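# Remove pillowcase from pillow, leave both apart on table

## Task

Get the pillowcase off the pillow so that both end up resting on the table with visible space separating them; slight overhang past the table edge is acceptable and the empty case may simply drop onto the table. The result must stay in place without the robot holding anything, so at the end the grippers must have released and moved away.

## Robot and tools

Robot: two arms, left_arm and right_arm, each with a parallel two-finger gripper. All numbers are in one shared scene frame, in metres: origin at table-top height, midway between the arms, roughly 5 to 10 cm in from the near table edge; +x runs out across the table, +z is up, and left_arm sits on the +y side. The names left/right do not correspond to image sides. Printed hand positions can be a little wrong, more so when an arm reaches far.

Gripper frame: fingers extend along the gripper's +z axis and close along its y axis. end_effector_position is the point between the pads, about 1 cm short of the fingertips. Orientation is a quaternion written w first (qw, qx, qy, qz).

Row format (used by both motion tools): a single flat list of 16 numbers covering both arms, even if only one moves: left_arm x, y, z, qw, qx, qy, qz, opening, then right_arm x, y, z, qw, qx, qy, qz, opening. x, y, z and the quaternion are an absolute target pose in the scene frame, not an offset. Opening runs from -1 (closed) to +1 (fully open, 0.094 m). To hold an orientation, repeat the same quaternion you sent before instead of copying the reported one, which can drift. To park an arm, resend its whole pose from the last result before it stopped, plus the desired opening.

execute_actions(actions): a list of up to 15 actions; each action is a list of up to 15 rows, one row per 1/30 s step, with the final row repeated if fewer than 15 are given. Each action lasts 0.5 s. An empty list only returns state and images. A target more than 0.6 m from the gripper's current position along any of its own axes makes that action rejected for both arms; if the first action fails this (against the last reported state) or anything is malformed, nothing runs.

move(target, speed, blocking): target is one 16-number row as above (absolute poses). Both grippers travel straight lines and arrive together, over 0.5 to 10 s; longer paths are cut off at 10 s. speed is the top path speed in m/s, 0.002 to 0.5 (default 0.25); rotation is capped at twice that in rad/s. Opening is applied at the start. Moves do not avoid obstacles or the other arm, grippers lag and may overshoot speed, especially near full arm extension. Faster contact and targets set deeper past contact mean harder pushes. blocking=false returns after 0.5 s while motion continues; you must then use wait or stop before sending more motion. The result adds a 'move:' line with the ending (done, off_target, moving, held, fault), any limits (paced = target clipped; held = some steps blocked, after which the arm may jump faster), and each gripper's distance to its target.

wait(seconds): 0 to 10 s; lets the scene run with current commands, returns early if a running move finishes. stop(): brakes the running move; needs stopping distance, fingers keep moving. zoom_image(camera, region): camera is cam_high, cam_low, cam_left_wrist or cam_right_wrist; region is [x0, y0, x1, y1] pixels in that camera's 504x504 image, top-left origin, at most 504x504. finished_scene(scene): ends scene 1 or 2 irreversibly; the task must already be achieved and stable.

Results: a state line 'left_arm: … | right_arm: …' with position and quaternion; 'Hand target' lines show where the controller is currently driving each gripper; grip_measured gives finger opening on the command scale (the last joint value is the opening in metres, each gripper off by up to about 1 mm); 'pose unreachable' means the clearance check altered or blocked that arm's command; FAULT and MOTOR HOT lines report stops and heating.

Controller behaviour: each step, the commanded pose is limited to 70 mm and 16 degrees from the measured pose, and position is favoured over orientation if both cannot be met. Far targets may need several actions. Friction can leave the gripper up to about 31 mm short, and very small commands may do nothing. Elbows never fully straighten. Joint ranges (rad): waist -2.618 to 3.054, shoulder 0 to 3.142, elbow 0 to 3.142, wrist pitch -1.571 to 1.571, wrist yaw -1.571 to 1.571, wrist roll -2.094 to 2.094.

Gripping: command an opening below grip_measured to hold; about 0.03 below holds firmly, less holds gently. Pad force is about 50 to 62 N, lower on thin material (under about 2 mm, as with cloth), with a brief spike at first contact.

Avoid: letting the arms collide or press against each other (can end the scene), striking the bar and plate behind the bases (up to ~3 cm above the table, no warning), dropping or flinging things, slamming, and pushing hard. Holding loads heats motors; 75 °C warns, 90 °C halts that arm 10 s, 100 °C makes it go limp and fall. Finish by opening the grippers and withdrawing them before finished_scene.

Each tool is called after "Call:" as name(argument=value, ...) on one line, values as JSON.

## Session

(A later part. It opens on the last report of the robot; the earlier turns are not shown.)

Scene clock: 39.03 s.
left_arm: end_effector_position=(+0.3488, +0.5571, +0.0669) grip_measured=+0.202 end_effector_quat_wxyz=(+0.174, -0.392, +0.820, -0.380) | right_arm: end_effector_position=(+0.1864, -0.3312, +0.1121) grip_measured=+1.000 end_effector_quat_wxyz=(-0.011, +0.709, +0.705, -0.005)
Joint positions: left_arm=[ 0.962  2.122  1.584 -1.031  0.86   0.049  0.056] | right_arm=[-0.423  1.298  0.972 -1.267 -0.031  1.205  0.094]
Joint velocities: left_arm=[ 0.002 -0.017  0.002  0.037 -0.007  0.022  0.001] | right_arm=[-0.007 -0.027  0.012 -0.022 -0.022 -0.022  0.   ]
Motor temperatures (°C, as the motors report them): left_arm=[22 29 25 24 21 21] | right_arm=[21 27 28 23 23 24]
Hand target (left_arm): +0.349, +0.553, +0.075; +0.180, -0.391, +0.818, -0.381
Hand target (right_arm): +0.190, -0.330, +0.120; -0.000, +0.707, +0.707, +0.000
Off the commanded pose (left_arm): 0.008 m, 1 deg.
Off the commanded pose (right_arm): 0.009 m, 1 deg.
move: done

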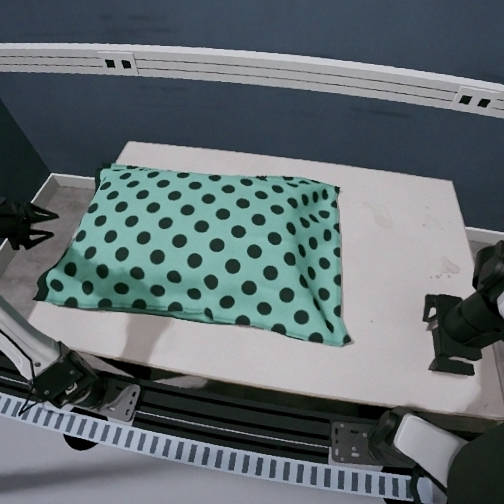

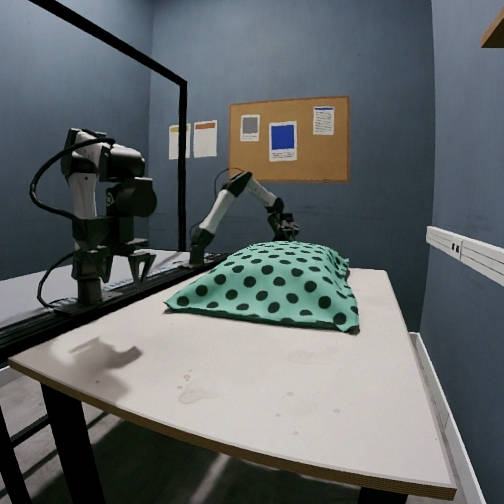

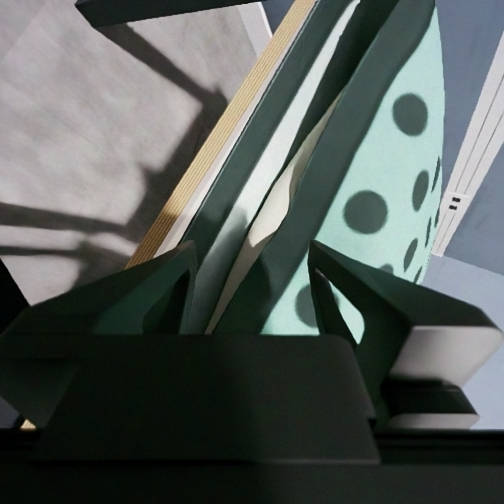

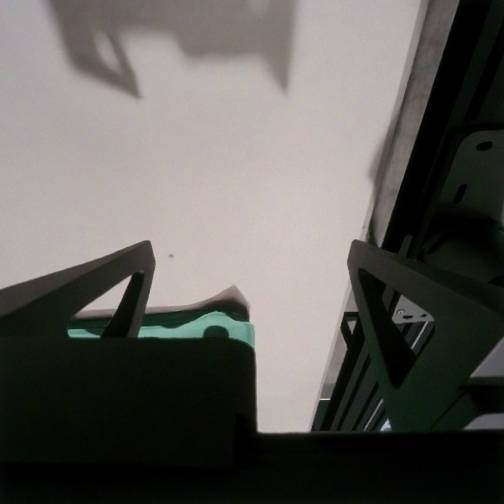

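Call:
move(target=[0.366,0.535,0.062,0.182,-0.391,0.818,-0.382,0.2,0.19,-0.33,0.12,0,0.707,0.707,0,1], speed=0.05)

Scene clock: 40.30 s.
left_arm: end_effector_position=(+0.3658, +0.5399, +0.0567) grip_measured=+0.202 end_effector_quat_wxyz=(+0.178, -0.392, +0.819, -0.379) | right_arm: end_effector_position=(+0.1864, -0.3312, +0.1121) grip_measured=+1.000 end_effector_quat_wxyz=(-0.011, +0.709, +0.705, -0.005)
Joint positions: left_arm=[ 0.903  2.101  1.505 -0.891  0.86  -0.048  0.056] | right_arm=[-0.423  1.298  0.972 -1.267 -0.031  1.205  0.094]
Joint velocities: left_arm=[-0.007 -0.007 -0.007  0.037 -0.066 -0.066  0.   ] | right_arm=[ 0.007 -0.002  0.007  0.022 -0.007 -0.051  0.   ]
Motor temperatures (°C, as the motors report them): left_arm=[22 30 25 24 21 21] | right_arm=[21 27 28 23 23 24]
Hand target (left_arm): +0.365, +0.535, +0.062; +0.181, -0.391, +0.818, -0.382
Hand target (right_arm): +0.190, -0.330, +0.120; -0.000, +0.707, +0.707, +0.000
Off the commanded pose (left_arm): 0.007 m, 1 deg.
Off the commanded pose (right_arm): 0.009 m, 1 deg.
move: done

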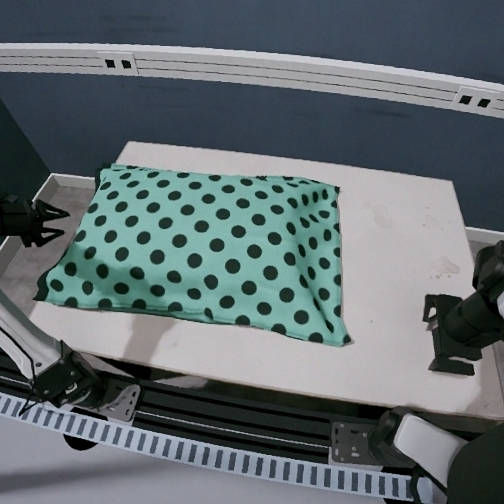

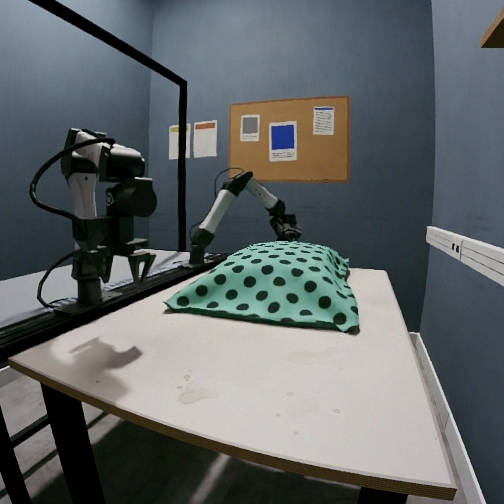

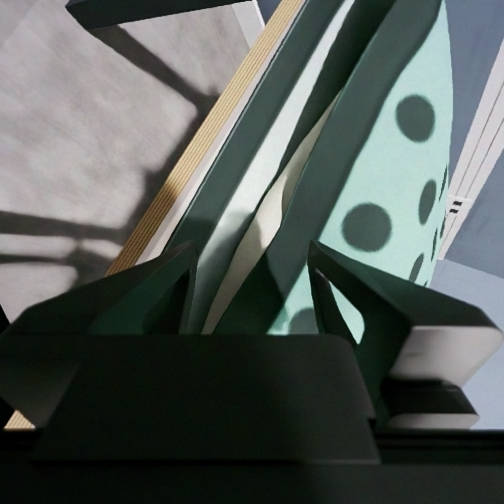

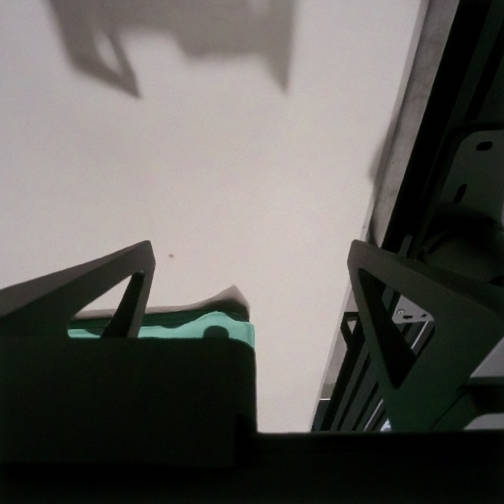

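Call:
execute_actions(actions=[[[0.372,0.530,0.073,0.182,-0.391,0.818,-0.382,0.2,0.19,-0.33,0.12,0,0.707,0.707,0,1]],[[0.381,0.523,0.064,0.182,-0.391,0.818,-0.382,0.2,0.19,-0.33,0.12,0,0.707,0.707,0,1]]])

Scene clock: 41.67 s.
left_arm: end_effector_position=(+0.3823, +0.5269, +0.0629) grip_measured=+0.202 end_effector_quat_wxyz=(+0.183, -0.389, +0.819, -0.380) | right_arm: end_effector_position=(+0.1864, -0.3312, +0.1121) grip_measured=+1.000 end_effector_quat_wxyz=(-0.011, +0.709, +0.705, -0.005)
Joint positions: left_arm=[ 0.851  2.079  1.491 -0.833  0.86  -0.124  0.056] | right_arm=[-0.423  1.298  0.972 -1.267 -0.031  1.205  0.094]
Joint velocities: left_arm=[-0.007 -0.017  0.012  0.007 -0.051 -0.022 -0.   ] | right_arm=[ 0.002  0.007 -0.037 -0.007 -0.007 -0.007  0.   ]
Motor temperatures (°C, as the motors report them): left_arm=[22 30 25 24 21 21] | right_arm=[21 27 29 23 23 24]
Hand target (left_arm): +0.381, +0.523, +0.064; +0.181, -0.390, +0.818, -0.382
Hand target (right_arm): +0.190, -0.330, +0.120; -0.000, +0.707, +0.707, +0.000
Off the commanded pose (left_arm): 0.004 m, 0 deg.
Off the commanded pose (right_arm): 0.009 m, 1 deg.

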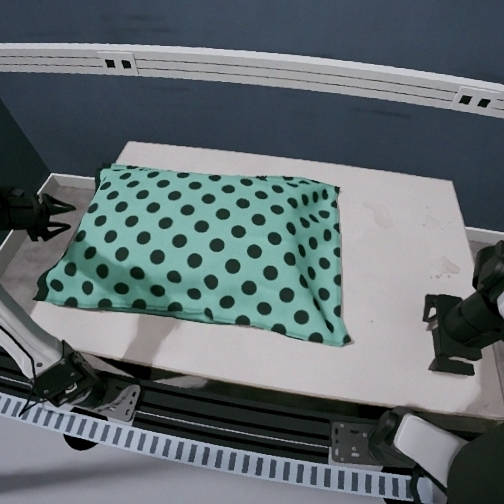

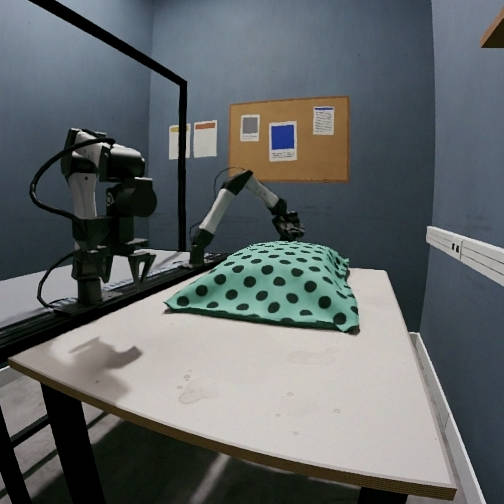

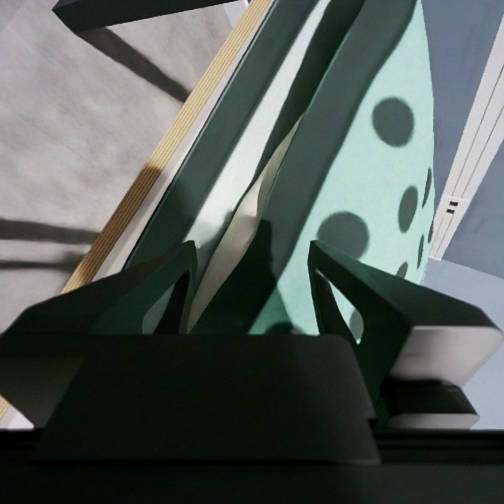

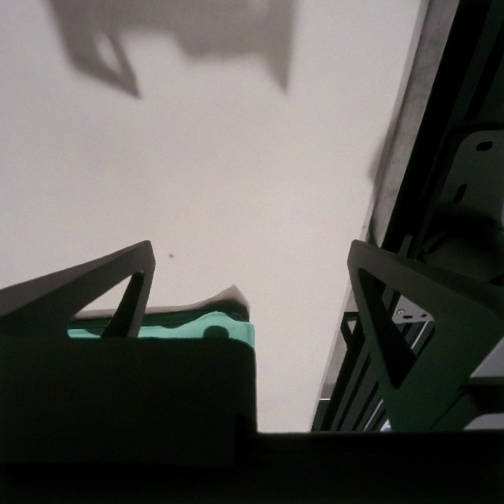

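Call:
execute_actions(actions=[[[0.388,0.519,0.071,0.182,-0.391,0.818,-0.382,0.2,0.19,-0.33,0.12,0,0.707,0.707,0,1]],[[0.402,0.507,0.056,0.182,-0.391,0.818,-0.382,0.2,0.19,-0.33,0.12,0,0.707,0.707,0,1]]])

Scene clock: 42.93 s.
left_arm: end_effector_position=(+0.4044, +0.5086, +0.0587) grip_measured=+0.202 end_effector_quat_wxyz=(+0.185, -0.385, +0.819, -0.383) | right_arm: end_effector_position=(+0.1863, -0.3312, +0.1121) grip_measured=+1.000 end_effector_quat_wxyz=(-0.012, +0.709, +0.705, -0.005)
Joint positions: left_arm=[ 0.782  2.079  1.464 -0.727  0.854 -0.221  0.056] | right_arm=[-0.423  1.298  0.972 -1.268 -0.031  1.205  0.094]
Joint velocities: left_arm=[-0.007 -0.002  0.002  0.11  -0.051 -0.037  0.   ] | right_arm=[-0.002 -0.012 -0.012  0.007 -0.037  0.007  0.   ]
Motor temperatures (°C, as the motors report them): left_arm=[22 31 25 24 21 21] | right_arm=[21 27 29 23 23 24]
Hand target (left_arm): +0.402, +0.507, +0.056; +0.181, -0.390, +0.818, -0.382
Hand target (right_arm): +0.190, -0.330, +0.120; -0.000, +0.707, +0.707, +0.000
Off the commanded pose (left_arm): 0.004 m, 1 deg.
Off the commanded pose (right_arm): 0.009 m, 1 deg.

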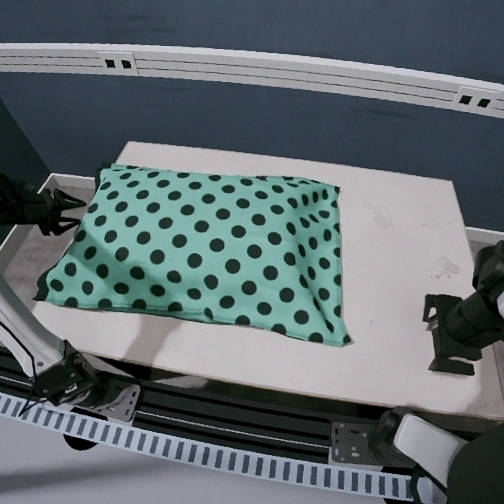

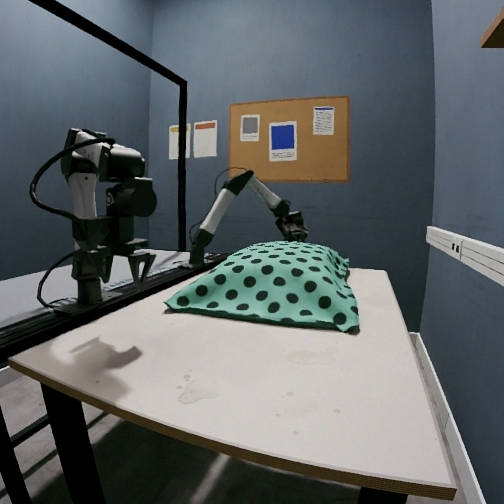

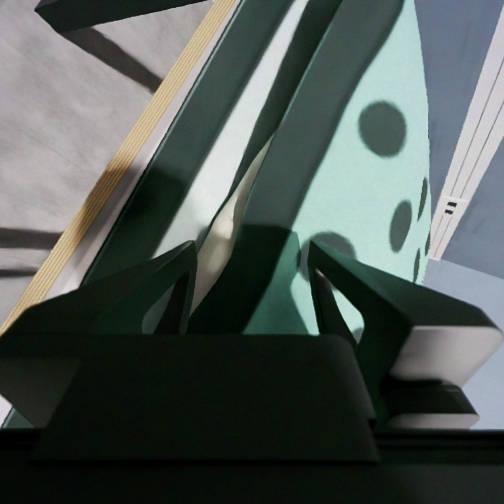

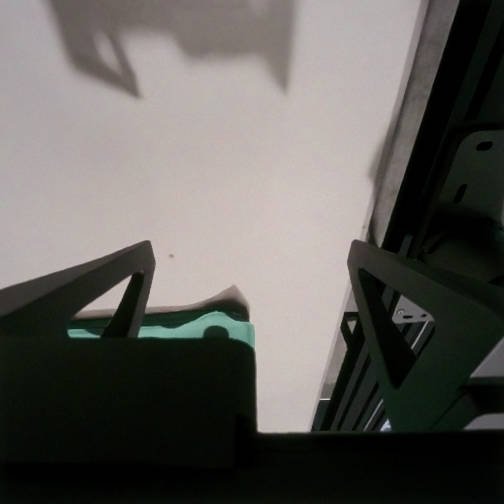

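Call:
execute_actions(actions=[[[0.411,0.499,0.049,0.182,-0.391,0.818,-0.382,0.2,0.19,-0.33,0.12,0,0.707,0.707,0,1]],[[0.411,0.499,0.049,0.182,-0.391,0.818,-0.382,-1,0.19,-0.33,0.12,0,0.707,0.707,0,1]],[[0.411,0.499,0.049,0.182,-0.391,0.818,-0.382,-1,0.19,-0.33,0.12,0,0.707,0.707,0,1]]])

Scene clock: 44.60 s.
left_arm: end_effector_position=(+0.4134, +0.5038, +0.0554) grip_measured=-0.977 end_effector_quat_wxyz=(+0.191, -0.387, +0.818, -0.381) | right_arm: end_effector_position=(+0.1863, -0.3312, +0.1121) grip_measured=+1.000 end_effector_quat_wxyz=(-0.012, +0.709, +0.705, -0.005)
Joint positions: left_arm=[ 0.758  2.079  1.445 -0.662  0.847 -0.269  0.001] | right_arm=[-0.423  1.298  0.972 -1.268 -0.031  1.205  0.094]
Joint velocities: left_arm=[-0.007 -0.002 -0.002  0.007  0.007 -0.051 -0.   ] | right_arm=[ 0.007 -0.007 -0.007 -0.037 -0.051 -0.037  0.   ]
Motor temperatures (°C, as the motors report them): left_arm=[22 31 25 24 21 21] | right_arm=[21 27 29 23 23 24]
Hand target (left_arm): +0.411, +0.499, +0.049; +0.182, -0.391, +0.818, -0.382
Hand target (right_arm): +0.190, -0.330, +0.120; -0.000, +0.707, +0.707, +0.000
Off the commanded pose (left_arm): 0.008 m, 1 deg.
Off the commanded pose (right_arm): 0.009 m, 1 deg.

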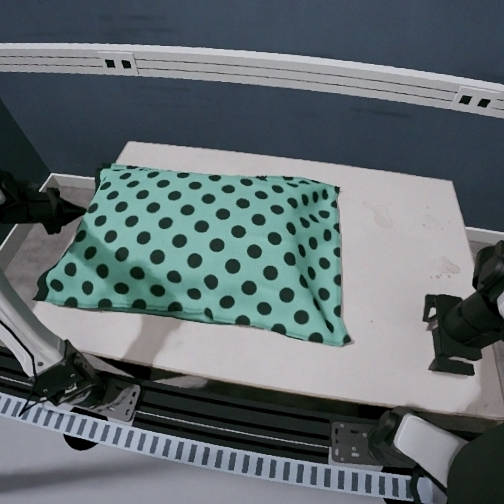

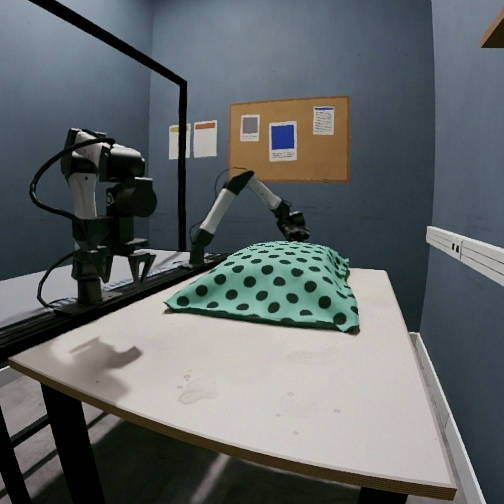

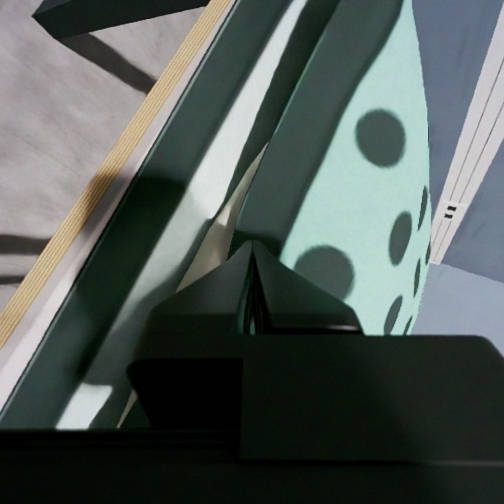

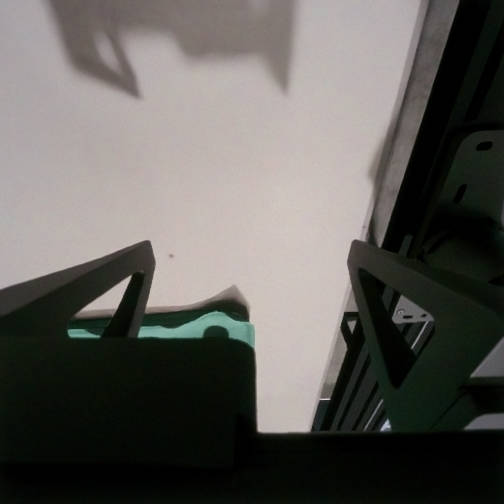

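Call:
move(target=[0.411,0.48,0.12,0.182,-0.391,0.818,-0.382,-1,0.19,-0.33,0.12,0,0.707,0.707,0,1], speed=0.08)

Scene clock: 46.07 s.
left_arm: end_effector_position=(+0.4088, +0.4824, +0.1080) grip_measured=-0.977 end_effector_quat_wxyz=(+0.174, -0.396, +0.815, -0.385) | right_arm: end_effector_position=(+0.1863, -0.3312, +0.1121) grip_measured=+1.000 end_effector_quat_wxyz=(-0.012, +0.709, +0.705, -0.005)
Joint positions: left_arm=[ 0.722  1.959  1.487 -0.822  0.836 -0.326  0.001] | right_arm=[-0.423  1.298  0.972 -1.268 -0.031  1.205  0.094]
Joint velocities: left_arm=[-0.012 -0.002 -0.007 -0.081 -0.095 -0.007 -0.   ] | right_arm=[-0.012 -0.012 -0.012 -0.007  0.007  0.037  0.   ]
Motor temperatures (°C, as the motors report them): left_arm=[22 32 25 24 21 21] | right_arm=[21 27 29 23 23 24]
Hand target (left_arm): +0.412, +0.481, +0.120; +0.182, -0.391, +0.818, -0.381
Hand target (right_arm): +0.190, -0.330, +0.120; -0.000, +0.707, +0.707, +0.000
Off the commanded pose (left_arm): 0.012 m, 1 deg.
Off the commanded pose (right_arm): 0.009 m, 1 deg.
move: off_target (left_arm)

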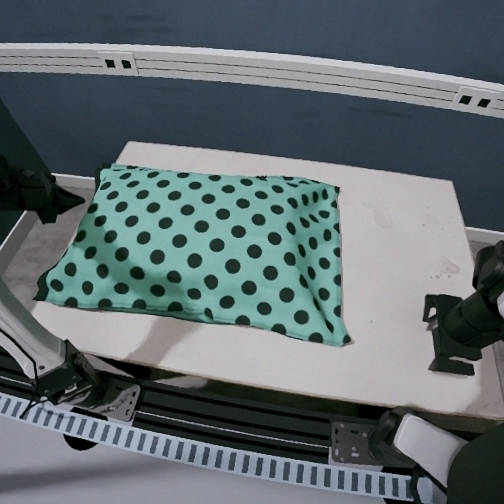

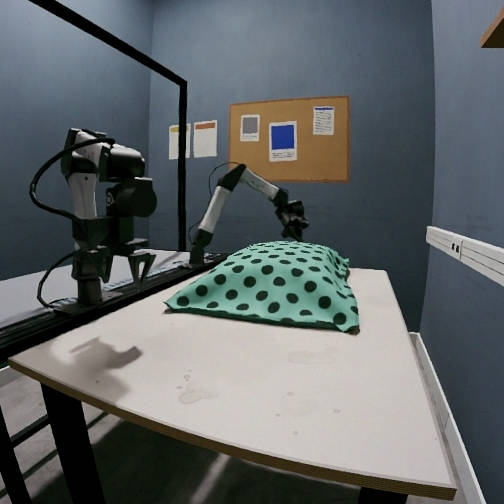

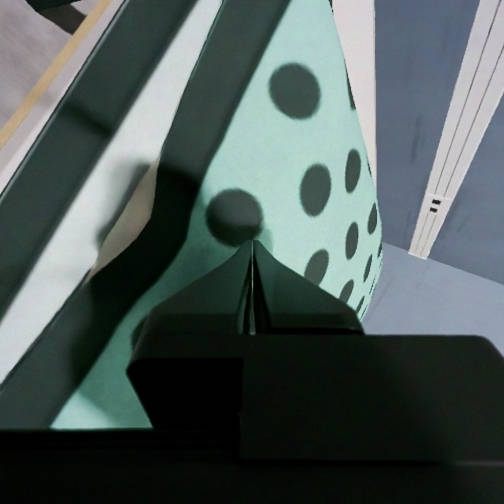

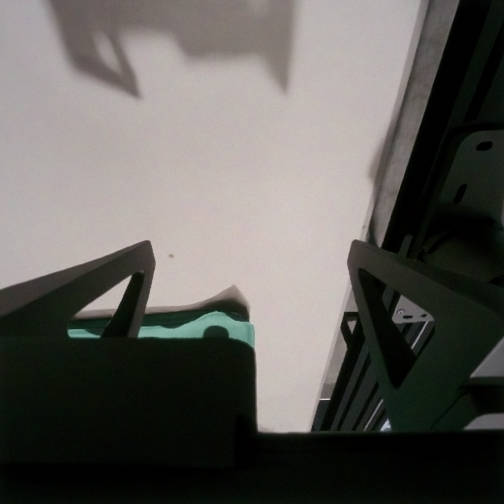

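Call:
execute_actions(actions=[[[0.400,0.505,0.085,0.182,-0.391,0.818,-0.382,0.2,0.19,-0.33,0.12,0,0.707,0.707,0,1]],[[0.405,0.503,0.056,0.182,-0.391,0.818,-0.382,0.2,0.19,-0.33,0.12,0,0.707,0.707,0,1]],[[0.422,0.489,0.036,0.182,-0.391,0.818,-0.382,0.2,0.19,-0.33,0.12,0,0.707,0.707,0,1]]])

Scene clock: 47.97 s.
left_arm: end_effector_position=(+0.4238, +0.4900, +0.0414) grip_measured=+0.197 end_effector_quat_wxyz=(+0.186, -0.385, +0.820, -0.382) | right_arm: end_effector_position=(+0.1863, -0.3312, +0.1121) grip_measured=+1.000 end_effector_quat_wxyz=(-0.012, +0.709, +0.705, -0.005)
Joint positions: left_arm=[ 0.716  2.101  1.416 -0.582  0.835 -0.317  0.056] | right_arm=[-0.423  1.298  0.972 -1.268 -0.031  1.205  0.094]
Joint velocities: left_arm=[ 0.007 -0.007  0.017  0.11  -0.051 -0.051 -0.001] | right_arm=[ 0.012  0.002 -0.037 -0.022 -0.007  0.022  0.   ]
Motor temperatures (°C, as the motors report them): left_arm=[22 32 26 24 21 21] | right_arm=[21 27 29 23 23 24]
Hand target (left_arm): +0.421, +0.489, +0.036; +0.181, -0.391, +0.818, -0.381
Hand target (right_arm): +0.190, -0.330, +0.120; -0.000, +0.707, +0.707, +0.000
Off the commanded pose (left_arm): 0.006 m, 1 deg.
Off the commanded pose (right_arm): 0.009 m, 1 deg.

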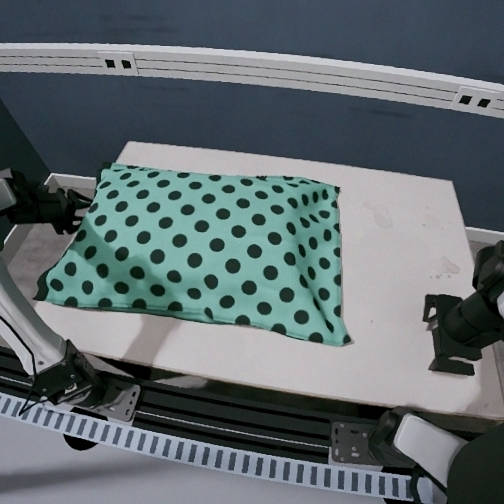

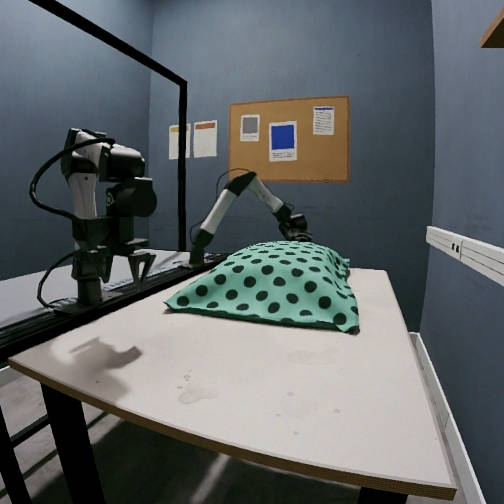

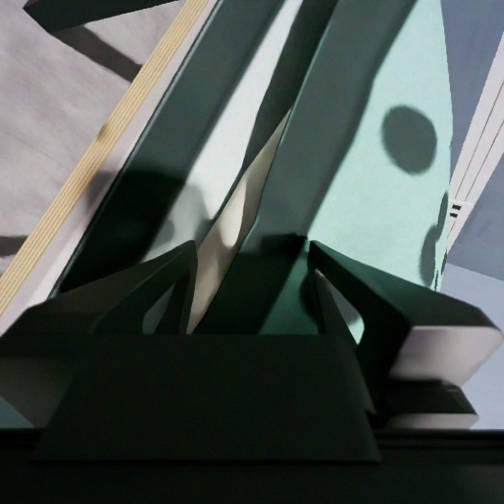

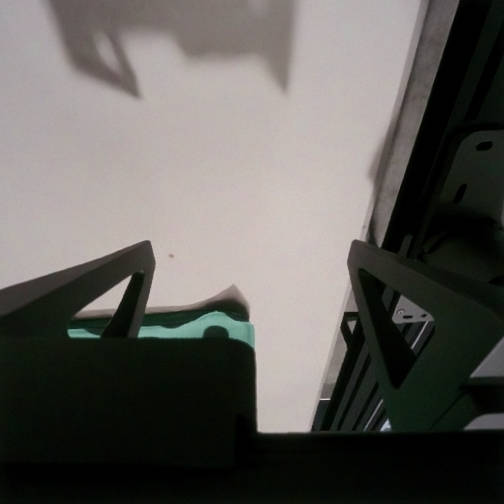

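Call:
execute_actions(actions=[[[0.433,0.480,0.029,0.182,-0.391,0.818,-0.382,0.2,0.19,-0.33,0.12,0,0.707,0.707,0,1]]])

Scene clock: 48.63 s.
left_arm: end_effector_position=(+0.4362, +0.4870, +0.0383) grip_measured=+0.197 end_effector_quat_wxyz=(+0.195, -0.386, +0.818, -0.379) | right_arm: end_effector_position=(+0.1863, -0.3312, +0.1121) grip_measured=+1.000 end_effector_quat_wxyz=(-0.012, +0.709, +0.705, -0.005)
Joint positions: left_arm=[ 0.69   2.113  1.416 -0.518  0.824 -0.367  0.056] | right_arm=[-0.423  1.298  0.972 -1.268 -0.031  1.205  0.094]
Joint velocities: left_arm=[ 0.007  0.012  0.007  0.022  0.007 -0.037  0.001] | right_arm=[ 0.002 -0.007  0.002 -0.007 -0.007 -0.037  0.   ]
Motor temperatures (°C, as the motors report them): left_arm=[22 32 26 24 21 21] | right_arm=[21 27 30 23 23 24]
Hand target (left_arm): +0.432, +0.480, +0.029; +0.182, -0.391, +0.818, -0.381
Hand target (right_arm): +0.190, -0.330, +0.120; -0.000, +0.707, +0.707, +0.000
Off the commanded pose (left_arm): 0.012 m, 2 deg.
Off the commanded pose (right_arm): 0.009 m, 1 deg.

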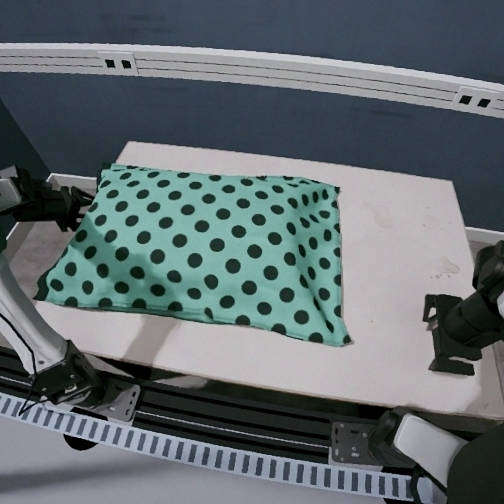

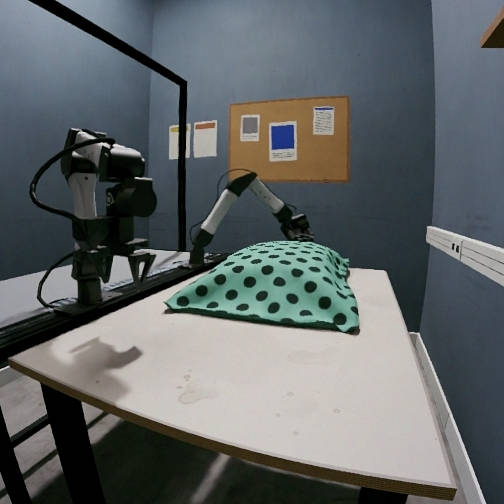

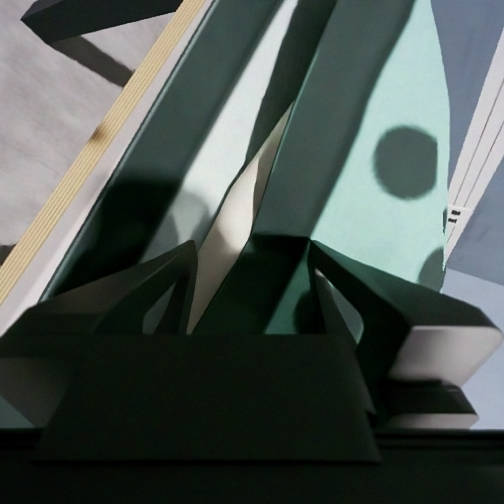

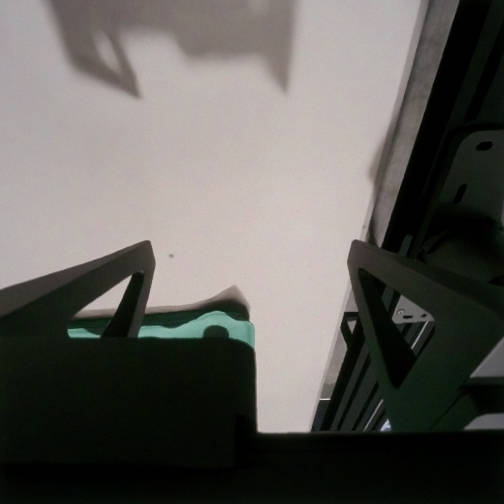

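Call:
execute_actions(actions=[[[0.436,0.485,0.036,0.182,-0.391,0.818,-0.382,-1,0.19,-0.33,0.12,0,0.707,0.707,0,1]],[[0.436,0.485,0.036,0.182,-0.391,0.818,-0.382,-1,0.19,-0.33,0.12,0,0.707,0.707,0,1]],[[0.436,0.48,0.07,0.182,-0.391,0.818,-0.382,-1,0.19,-0.33,0.12,0,0.707,0.707,0,1]],[[0.43,0.47,0.10,0.182,-0.391,0.818,-0.382,-1,0.19,-0.33,0.12,0,0.707,0.707,0,1]]])

Scene clock: 50.87 s.
left_arm: end_effector_position=(+0.4274, +0.4723, +0.0920) grip_measured=-0.977 end_effector_quat_wxyz=(+0.179, -0.394, +0.817, -0.381) | right_arm: end_effector_position=(+0.1863, -0.3312, +0.1121) grip_measured=+1.000 end_effector_quat_wxyz=(-0.012, +0.709, +0.705, -0.005)
Joint positions: left_arm=[ 0.671  1.989  1.459 -0.7    0.816 -0.395  0.001] | right_arm=[-0.423  1.298  0.972 -1.268 -0.031  1.205  0.094]
Joint velocities: left_arm=[-0.012 -0.012  0.012 -0.11  -0.037 -0.037  0.   ] | right_arm=[-0.007  0.002 -0.002 -0.022  0.007 -0.022  0.   ]
Motor temperatures (°C, as the motors report them): left_arm=[22 33 26 24 21 21] | right_arm=[21 27 30 23 23 24]
Hand target (left_arm): +0.431, +0.471, +0.100; +0.182, -0.391, +0.818, -0.382
Hand target (right_arm): +0.190, -0.330, +0.120; -0.000, +0.707, +0.707, +0.000
Off the commanded pose (left_arm): 0.009 m, 0 deg.
Off the commanded pose (right_arm): 0.009 m, 1 deg.

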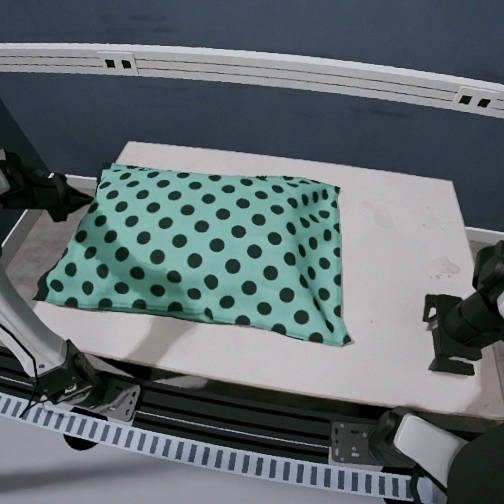

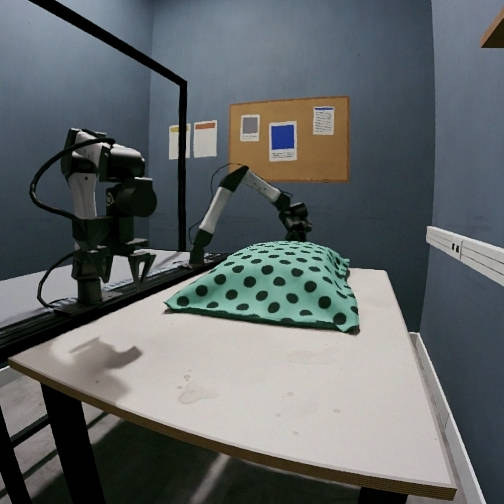

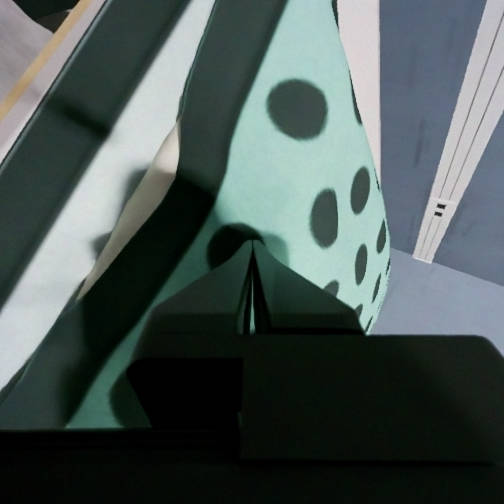

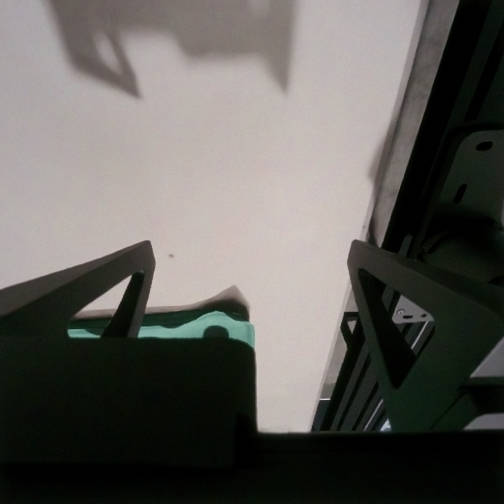

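Call:
move(target=[0.355,0.53,0.075,0.202,-0.317,0.782,-0.498,-1,0.19,-0.33,0.12,0,0.707,0.707,0,1], speed=0.12)

Scene clock: 53.70 s.
left_arm: end_effector_position=(+0.3537, +0.5287, +0.0736) grip_measured=-0.977 end_effector_quat_wxyz=(+0.199, -0.321, +0.782, -0.496) | right_arm: end_effector_position=(+0.1863, -0.3312, +0.1121) grip_measured=+1.000 end_effector_quat_wxyz=(-0.012, +0.709, +0.705, -0.005)
Joint positions: left_arm=[ 0.968  2.234  1.624 -1.219  1.103  0.338  0.001] | right_arm=[-0.423  1.298  0.972 -1.268 -0.031  1.205  0.094]
Joint velocities: left_arm=[-0.007  0.002 -0.002 -0.051 -0.022  0.11  -0.   ] | right_arm=[ 0.002 -0.002 -0.002 -0.037 -0.037 -0.007  0.   ]
Motor temperatures (°C, as the motors report them): left_arm=[22 33 26 24 21 21] | right_arm=[21 27 30 23 23 24]
Hand target (left_arm): +0.356, +0.530, +0.076; +0.203, -0.317, +0.780, -0.499
Hand target (right_arm): +0.190, -0.330, +0.120; -0.000, +0.707, +0.707, +0.000
Off the commanded pose (left_arm): 0.002 m, 1 deg.
Off the commanded pose (right_arm): 0.009 m, 1 deg.
move: done

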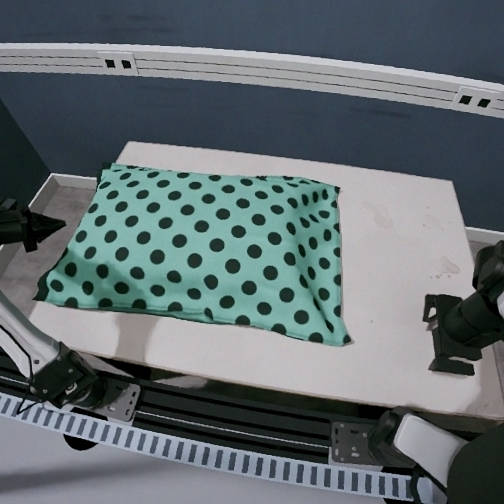

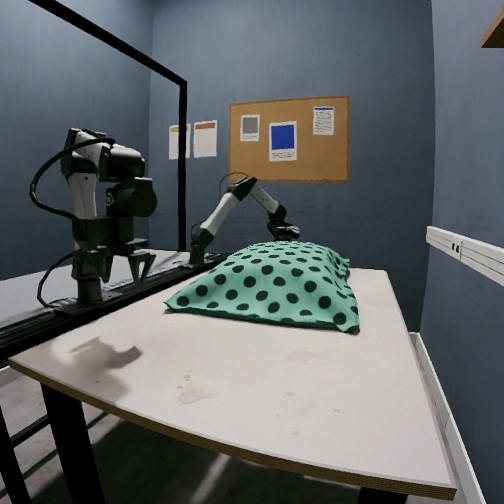

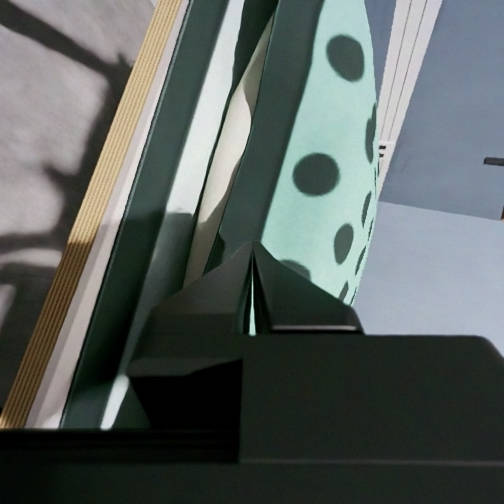

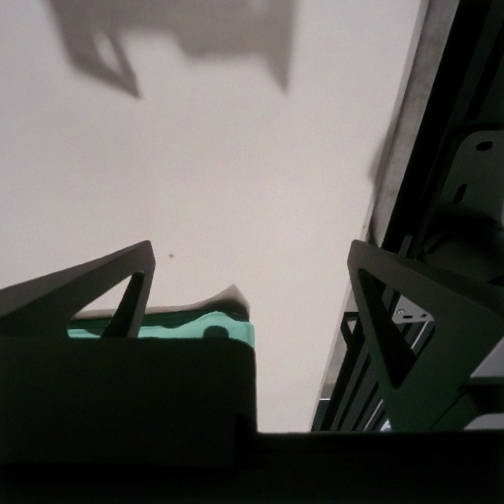

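Call:
execute_actions(actions=[[[0.36,0.525,0.045,0.202,-0.317,0.782,-0.498,-1,0.19,-0.33,0.12,0,0.707,0.707,0,1]],[[0.365,0.50,0.043,0.202,-0.317,0.782,-0.498,-1,0.19,-0.33,0.12,0,0.707,0.707,0,1]]])

Scene clock: 55.00 s.
left_arm: end_effector_position=(+0.3655, +0.5009, +0.0378) grip_measured=-0.977 end_effector_quat_wxyz=(+0.195, -0.314, +0.785, -0.496) | right_arm: end_effector_position=(+0.1863, -0.3312, +0.1121) grip_measured=+1.000 end_effector_quat_wxyz=(-0.012, +0.709, +0.705, -0.005)
Joint positions: left_arm=[ 0.899  2.23   1.466 -0.959  1.111  0.221  0.001] | right_arm=[-0.423  1.298  0.972 -1.268 -0.031  1.205  0.094]
Joint velocities: left_arm=[-0.007 -0.017 -0.022  0.037 -0.007 -0.081  0.   ] | right_arm=[-0.002 -0.002 -0.002 -0.066 -0.022  0.022  0.   ]
Motor temperatures (°C, as the motors report them): left_arm=[22 33 26 24 21 21] | right_arm=[21 27 30 23 23 24]
Hand target (left_arm): +0.365, +0.500, +0.043; +0.201, -0.316, +0.782, -0.498
Hand target (right_arm): +0.190, -0.330, +0.120; -0.000, +0.707, +0.707, +0.000
Off the commanded pose (left_arm): 0.005 m, 1 deg.
Off the commanded pose (right_arm): 0.009 m, 1 deg.

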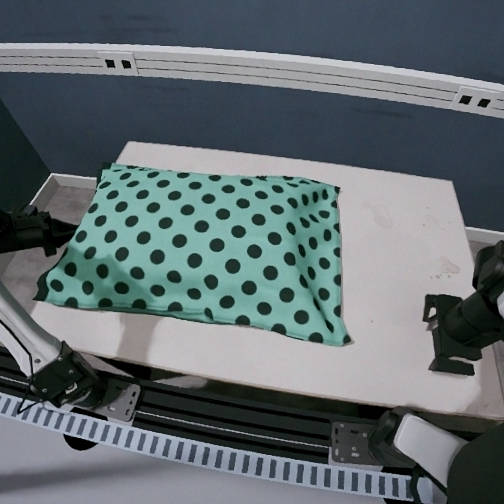

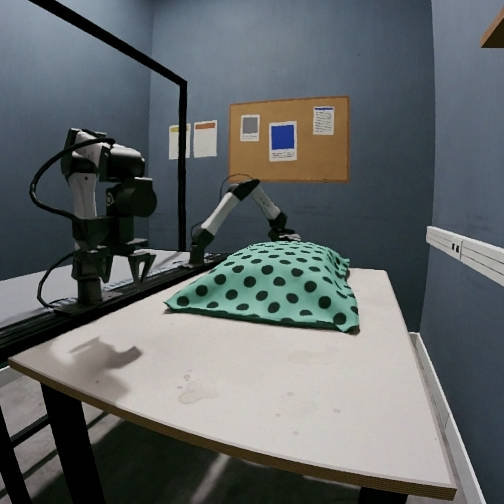

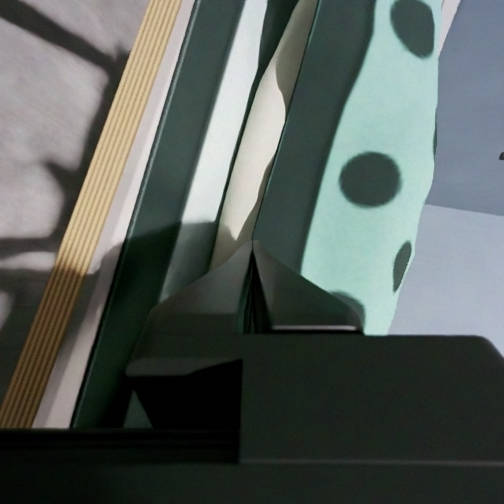

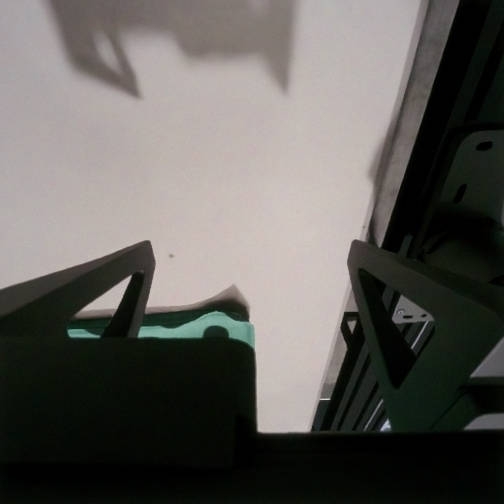

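Call:
execute_actions(actions=[[[0.37,0.48,0.036,0.202,-0.317,0.782,-0.498,-1,0.19,-0.33,0.12,0,0.707,0.707,0,1]]])

Scene clock: 55.63 s.
left_arm: end_effector_position=(+0.3702, +0.4831, +0.0309) grip_measured=-0.977 end_effector_quat_wxyz=(+0.197, -0.317, +0.785, -0.495) | right_arm: end_effector_position=(+0.1863, -0.3312, +0.1121) grip_measured=+1.000 end_effector_quat_wxyz=(-0.012, +0.709, +0.705, -0.005)
Joint positions: left_arm=[ 0.859  2.187  1.358 -0.801  1.115  0.117  0.001] | right_arm=[-0.423  1.298  0.972 -1.268 -0.031  1.205  0.094]
Joint velocities: left_arm=[-0.002 -0.037 -0.027  0.051 -0.037 -0.022  0.   ] | right_arm=[-0.012 -0.007 -0.002  0.007  0.022  0.007  0.   ]
Motor temperatures (°C, as the motors report them): left_arm=[22 34 26 24 21 21] | right_arm=[21 27 30 23 23 24]
Hand target (left_arm): +0.369, +0.480, +0.036; +0.201, -0.317, +0.782, -0.498
Hand target (right_arm): +0.190, -0.330, +0.120; -0.000, +0.707, +0.707, +0.000
Off the commanded pose (left_arm): 0.006 m, 1 deg.
Off the commanded pose (right_arm): 0.009 m, 1 deg.

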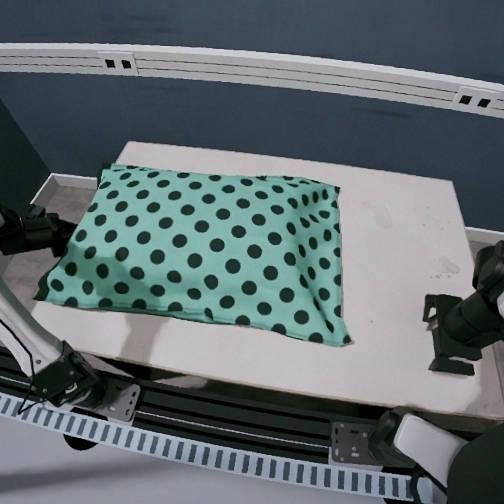

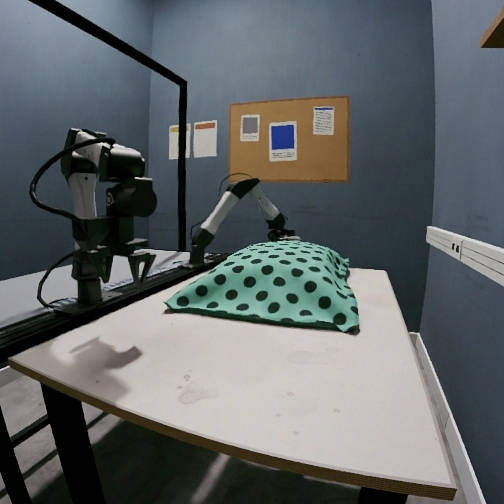

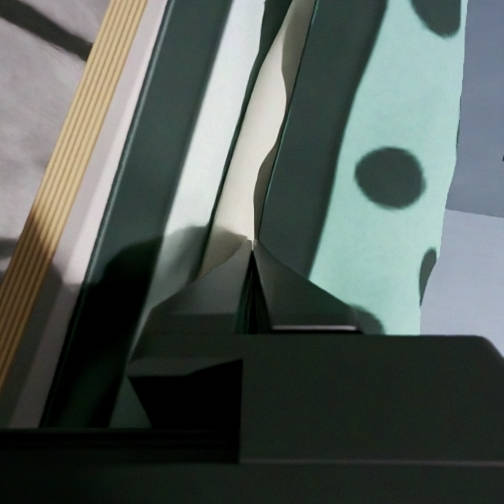

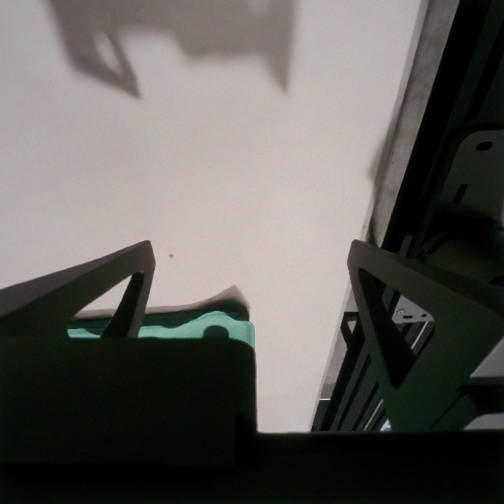

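Tip appears at the gap. Continue in.

Call:
execute_actions(actions=[[[0.374,0.462,0.038,0.202,-0.317,0.782,-0.498,-1,0.19,-0.33,0.12,0,0.707,0.707,0,1]],[[0.378,0.445,0.045,0.202,-0.317,0.782,-0.498,-1,0.19,-0.33,0.12,0,0.707,0.707,0,1]]])

Scene clock: 56.83 s.
left_arm: end_effector_position=(+0.3795, +0.4504, +0.0412) grip_measured=-0.977 end_effector_quat_wxyz=(+0.202, -0.317, +0.784, -0.495) | right_arm: end_effector_position=(+0.1863, -0.3312, +0.1121) grip_measured=+1.000 end_effector_quat_wxyz=(-0.012, +0.709, +0.705, -0.005)
Joint positions: left_arm=[ 0.778  2.07   1.204 -0.579  1.115 -0.079  0.001] | right_arm=[-0.423  1.298  0.972 -1.268 -0.031  1.205  0.094]
Joint velocities: left_arm=[-0.002 -0.017 -0.022 -0.007  0.037 -0.11   0.   ] | right_arm=[ 0.012 -0.002 -0.002 -0.051  0.037 -0.037  0.   ]
Motor temperatures (°C, as the motors report them): left_arm=[22 34 26 24 21 21] | right_arm=[21 27 31 23 23 24]
Hand target (left_arm): +0.378, +0.445, +0.045; +0.201, -0.317, +0.782, -0.498
Hand target (right_arm): +0.190, -0.330, +0.120; -0.000, +0.707, +0.707, +0.000
Off the commanded pose (left_arm): 0.007 m, 0 deg.
Off the commanded pose (right_arm): 0.009 m, 1 deg.

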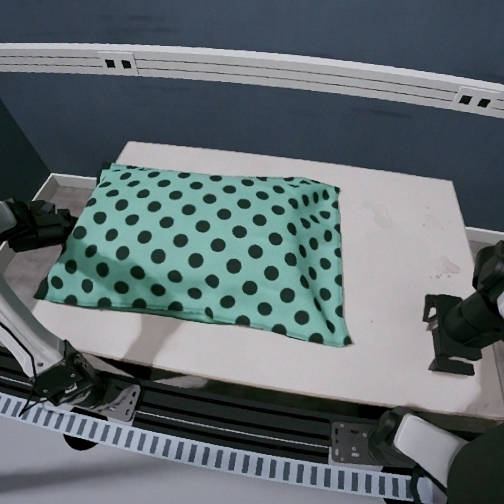

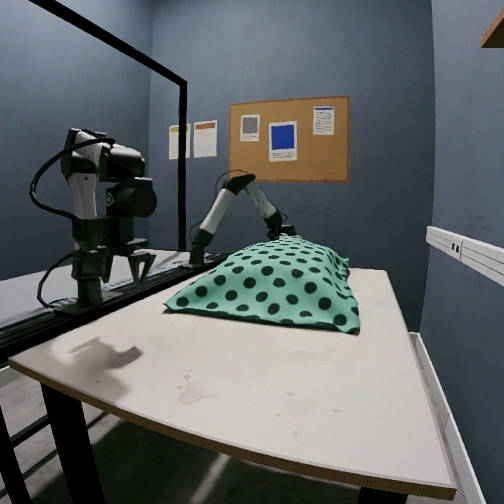

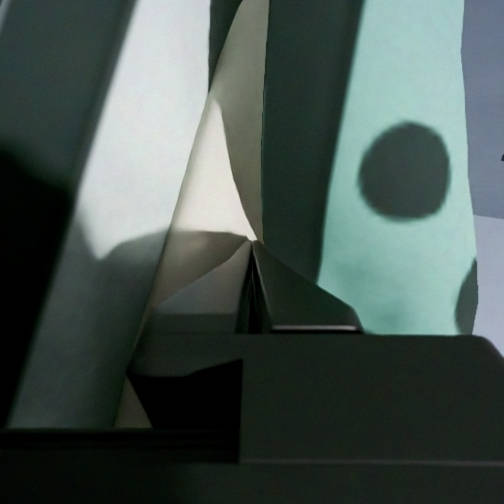

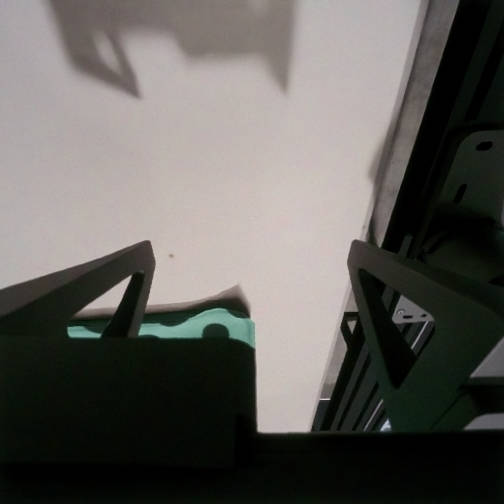

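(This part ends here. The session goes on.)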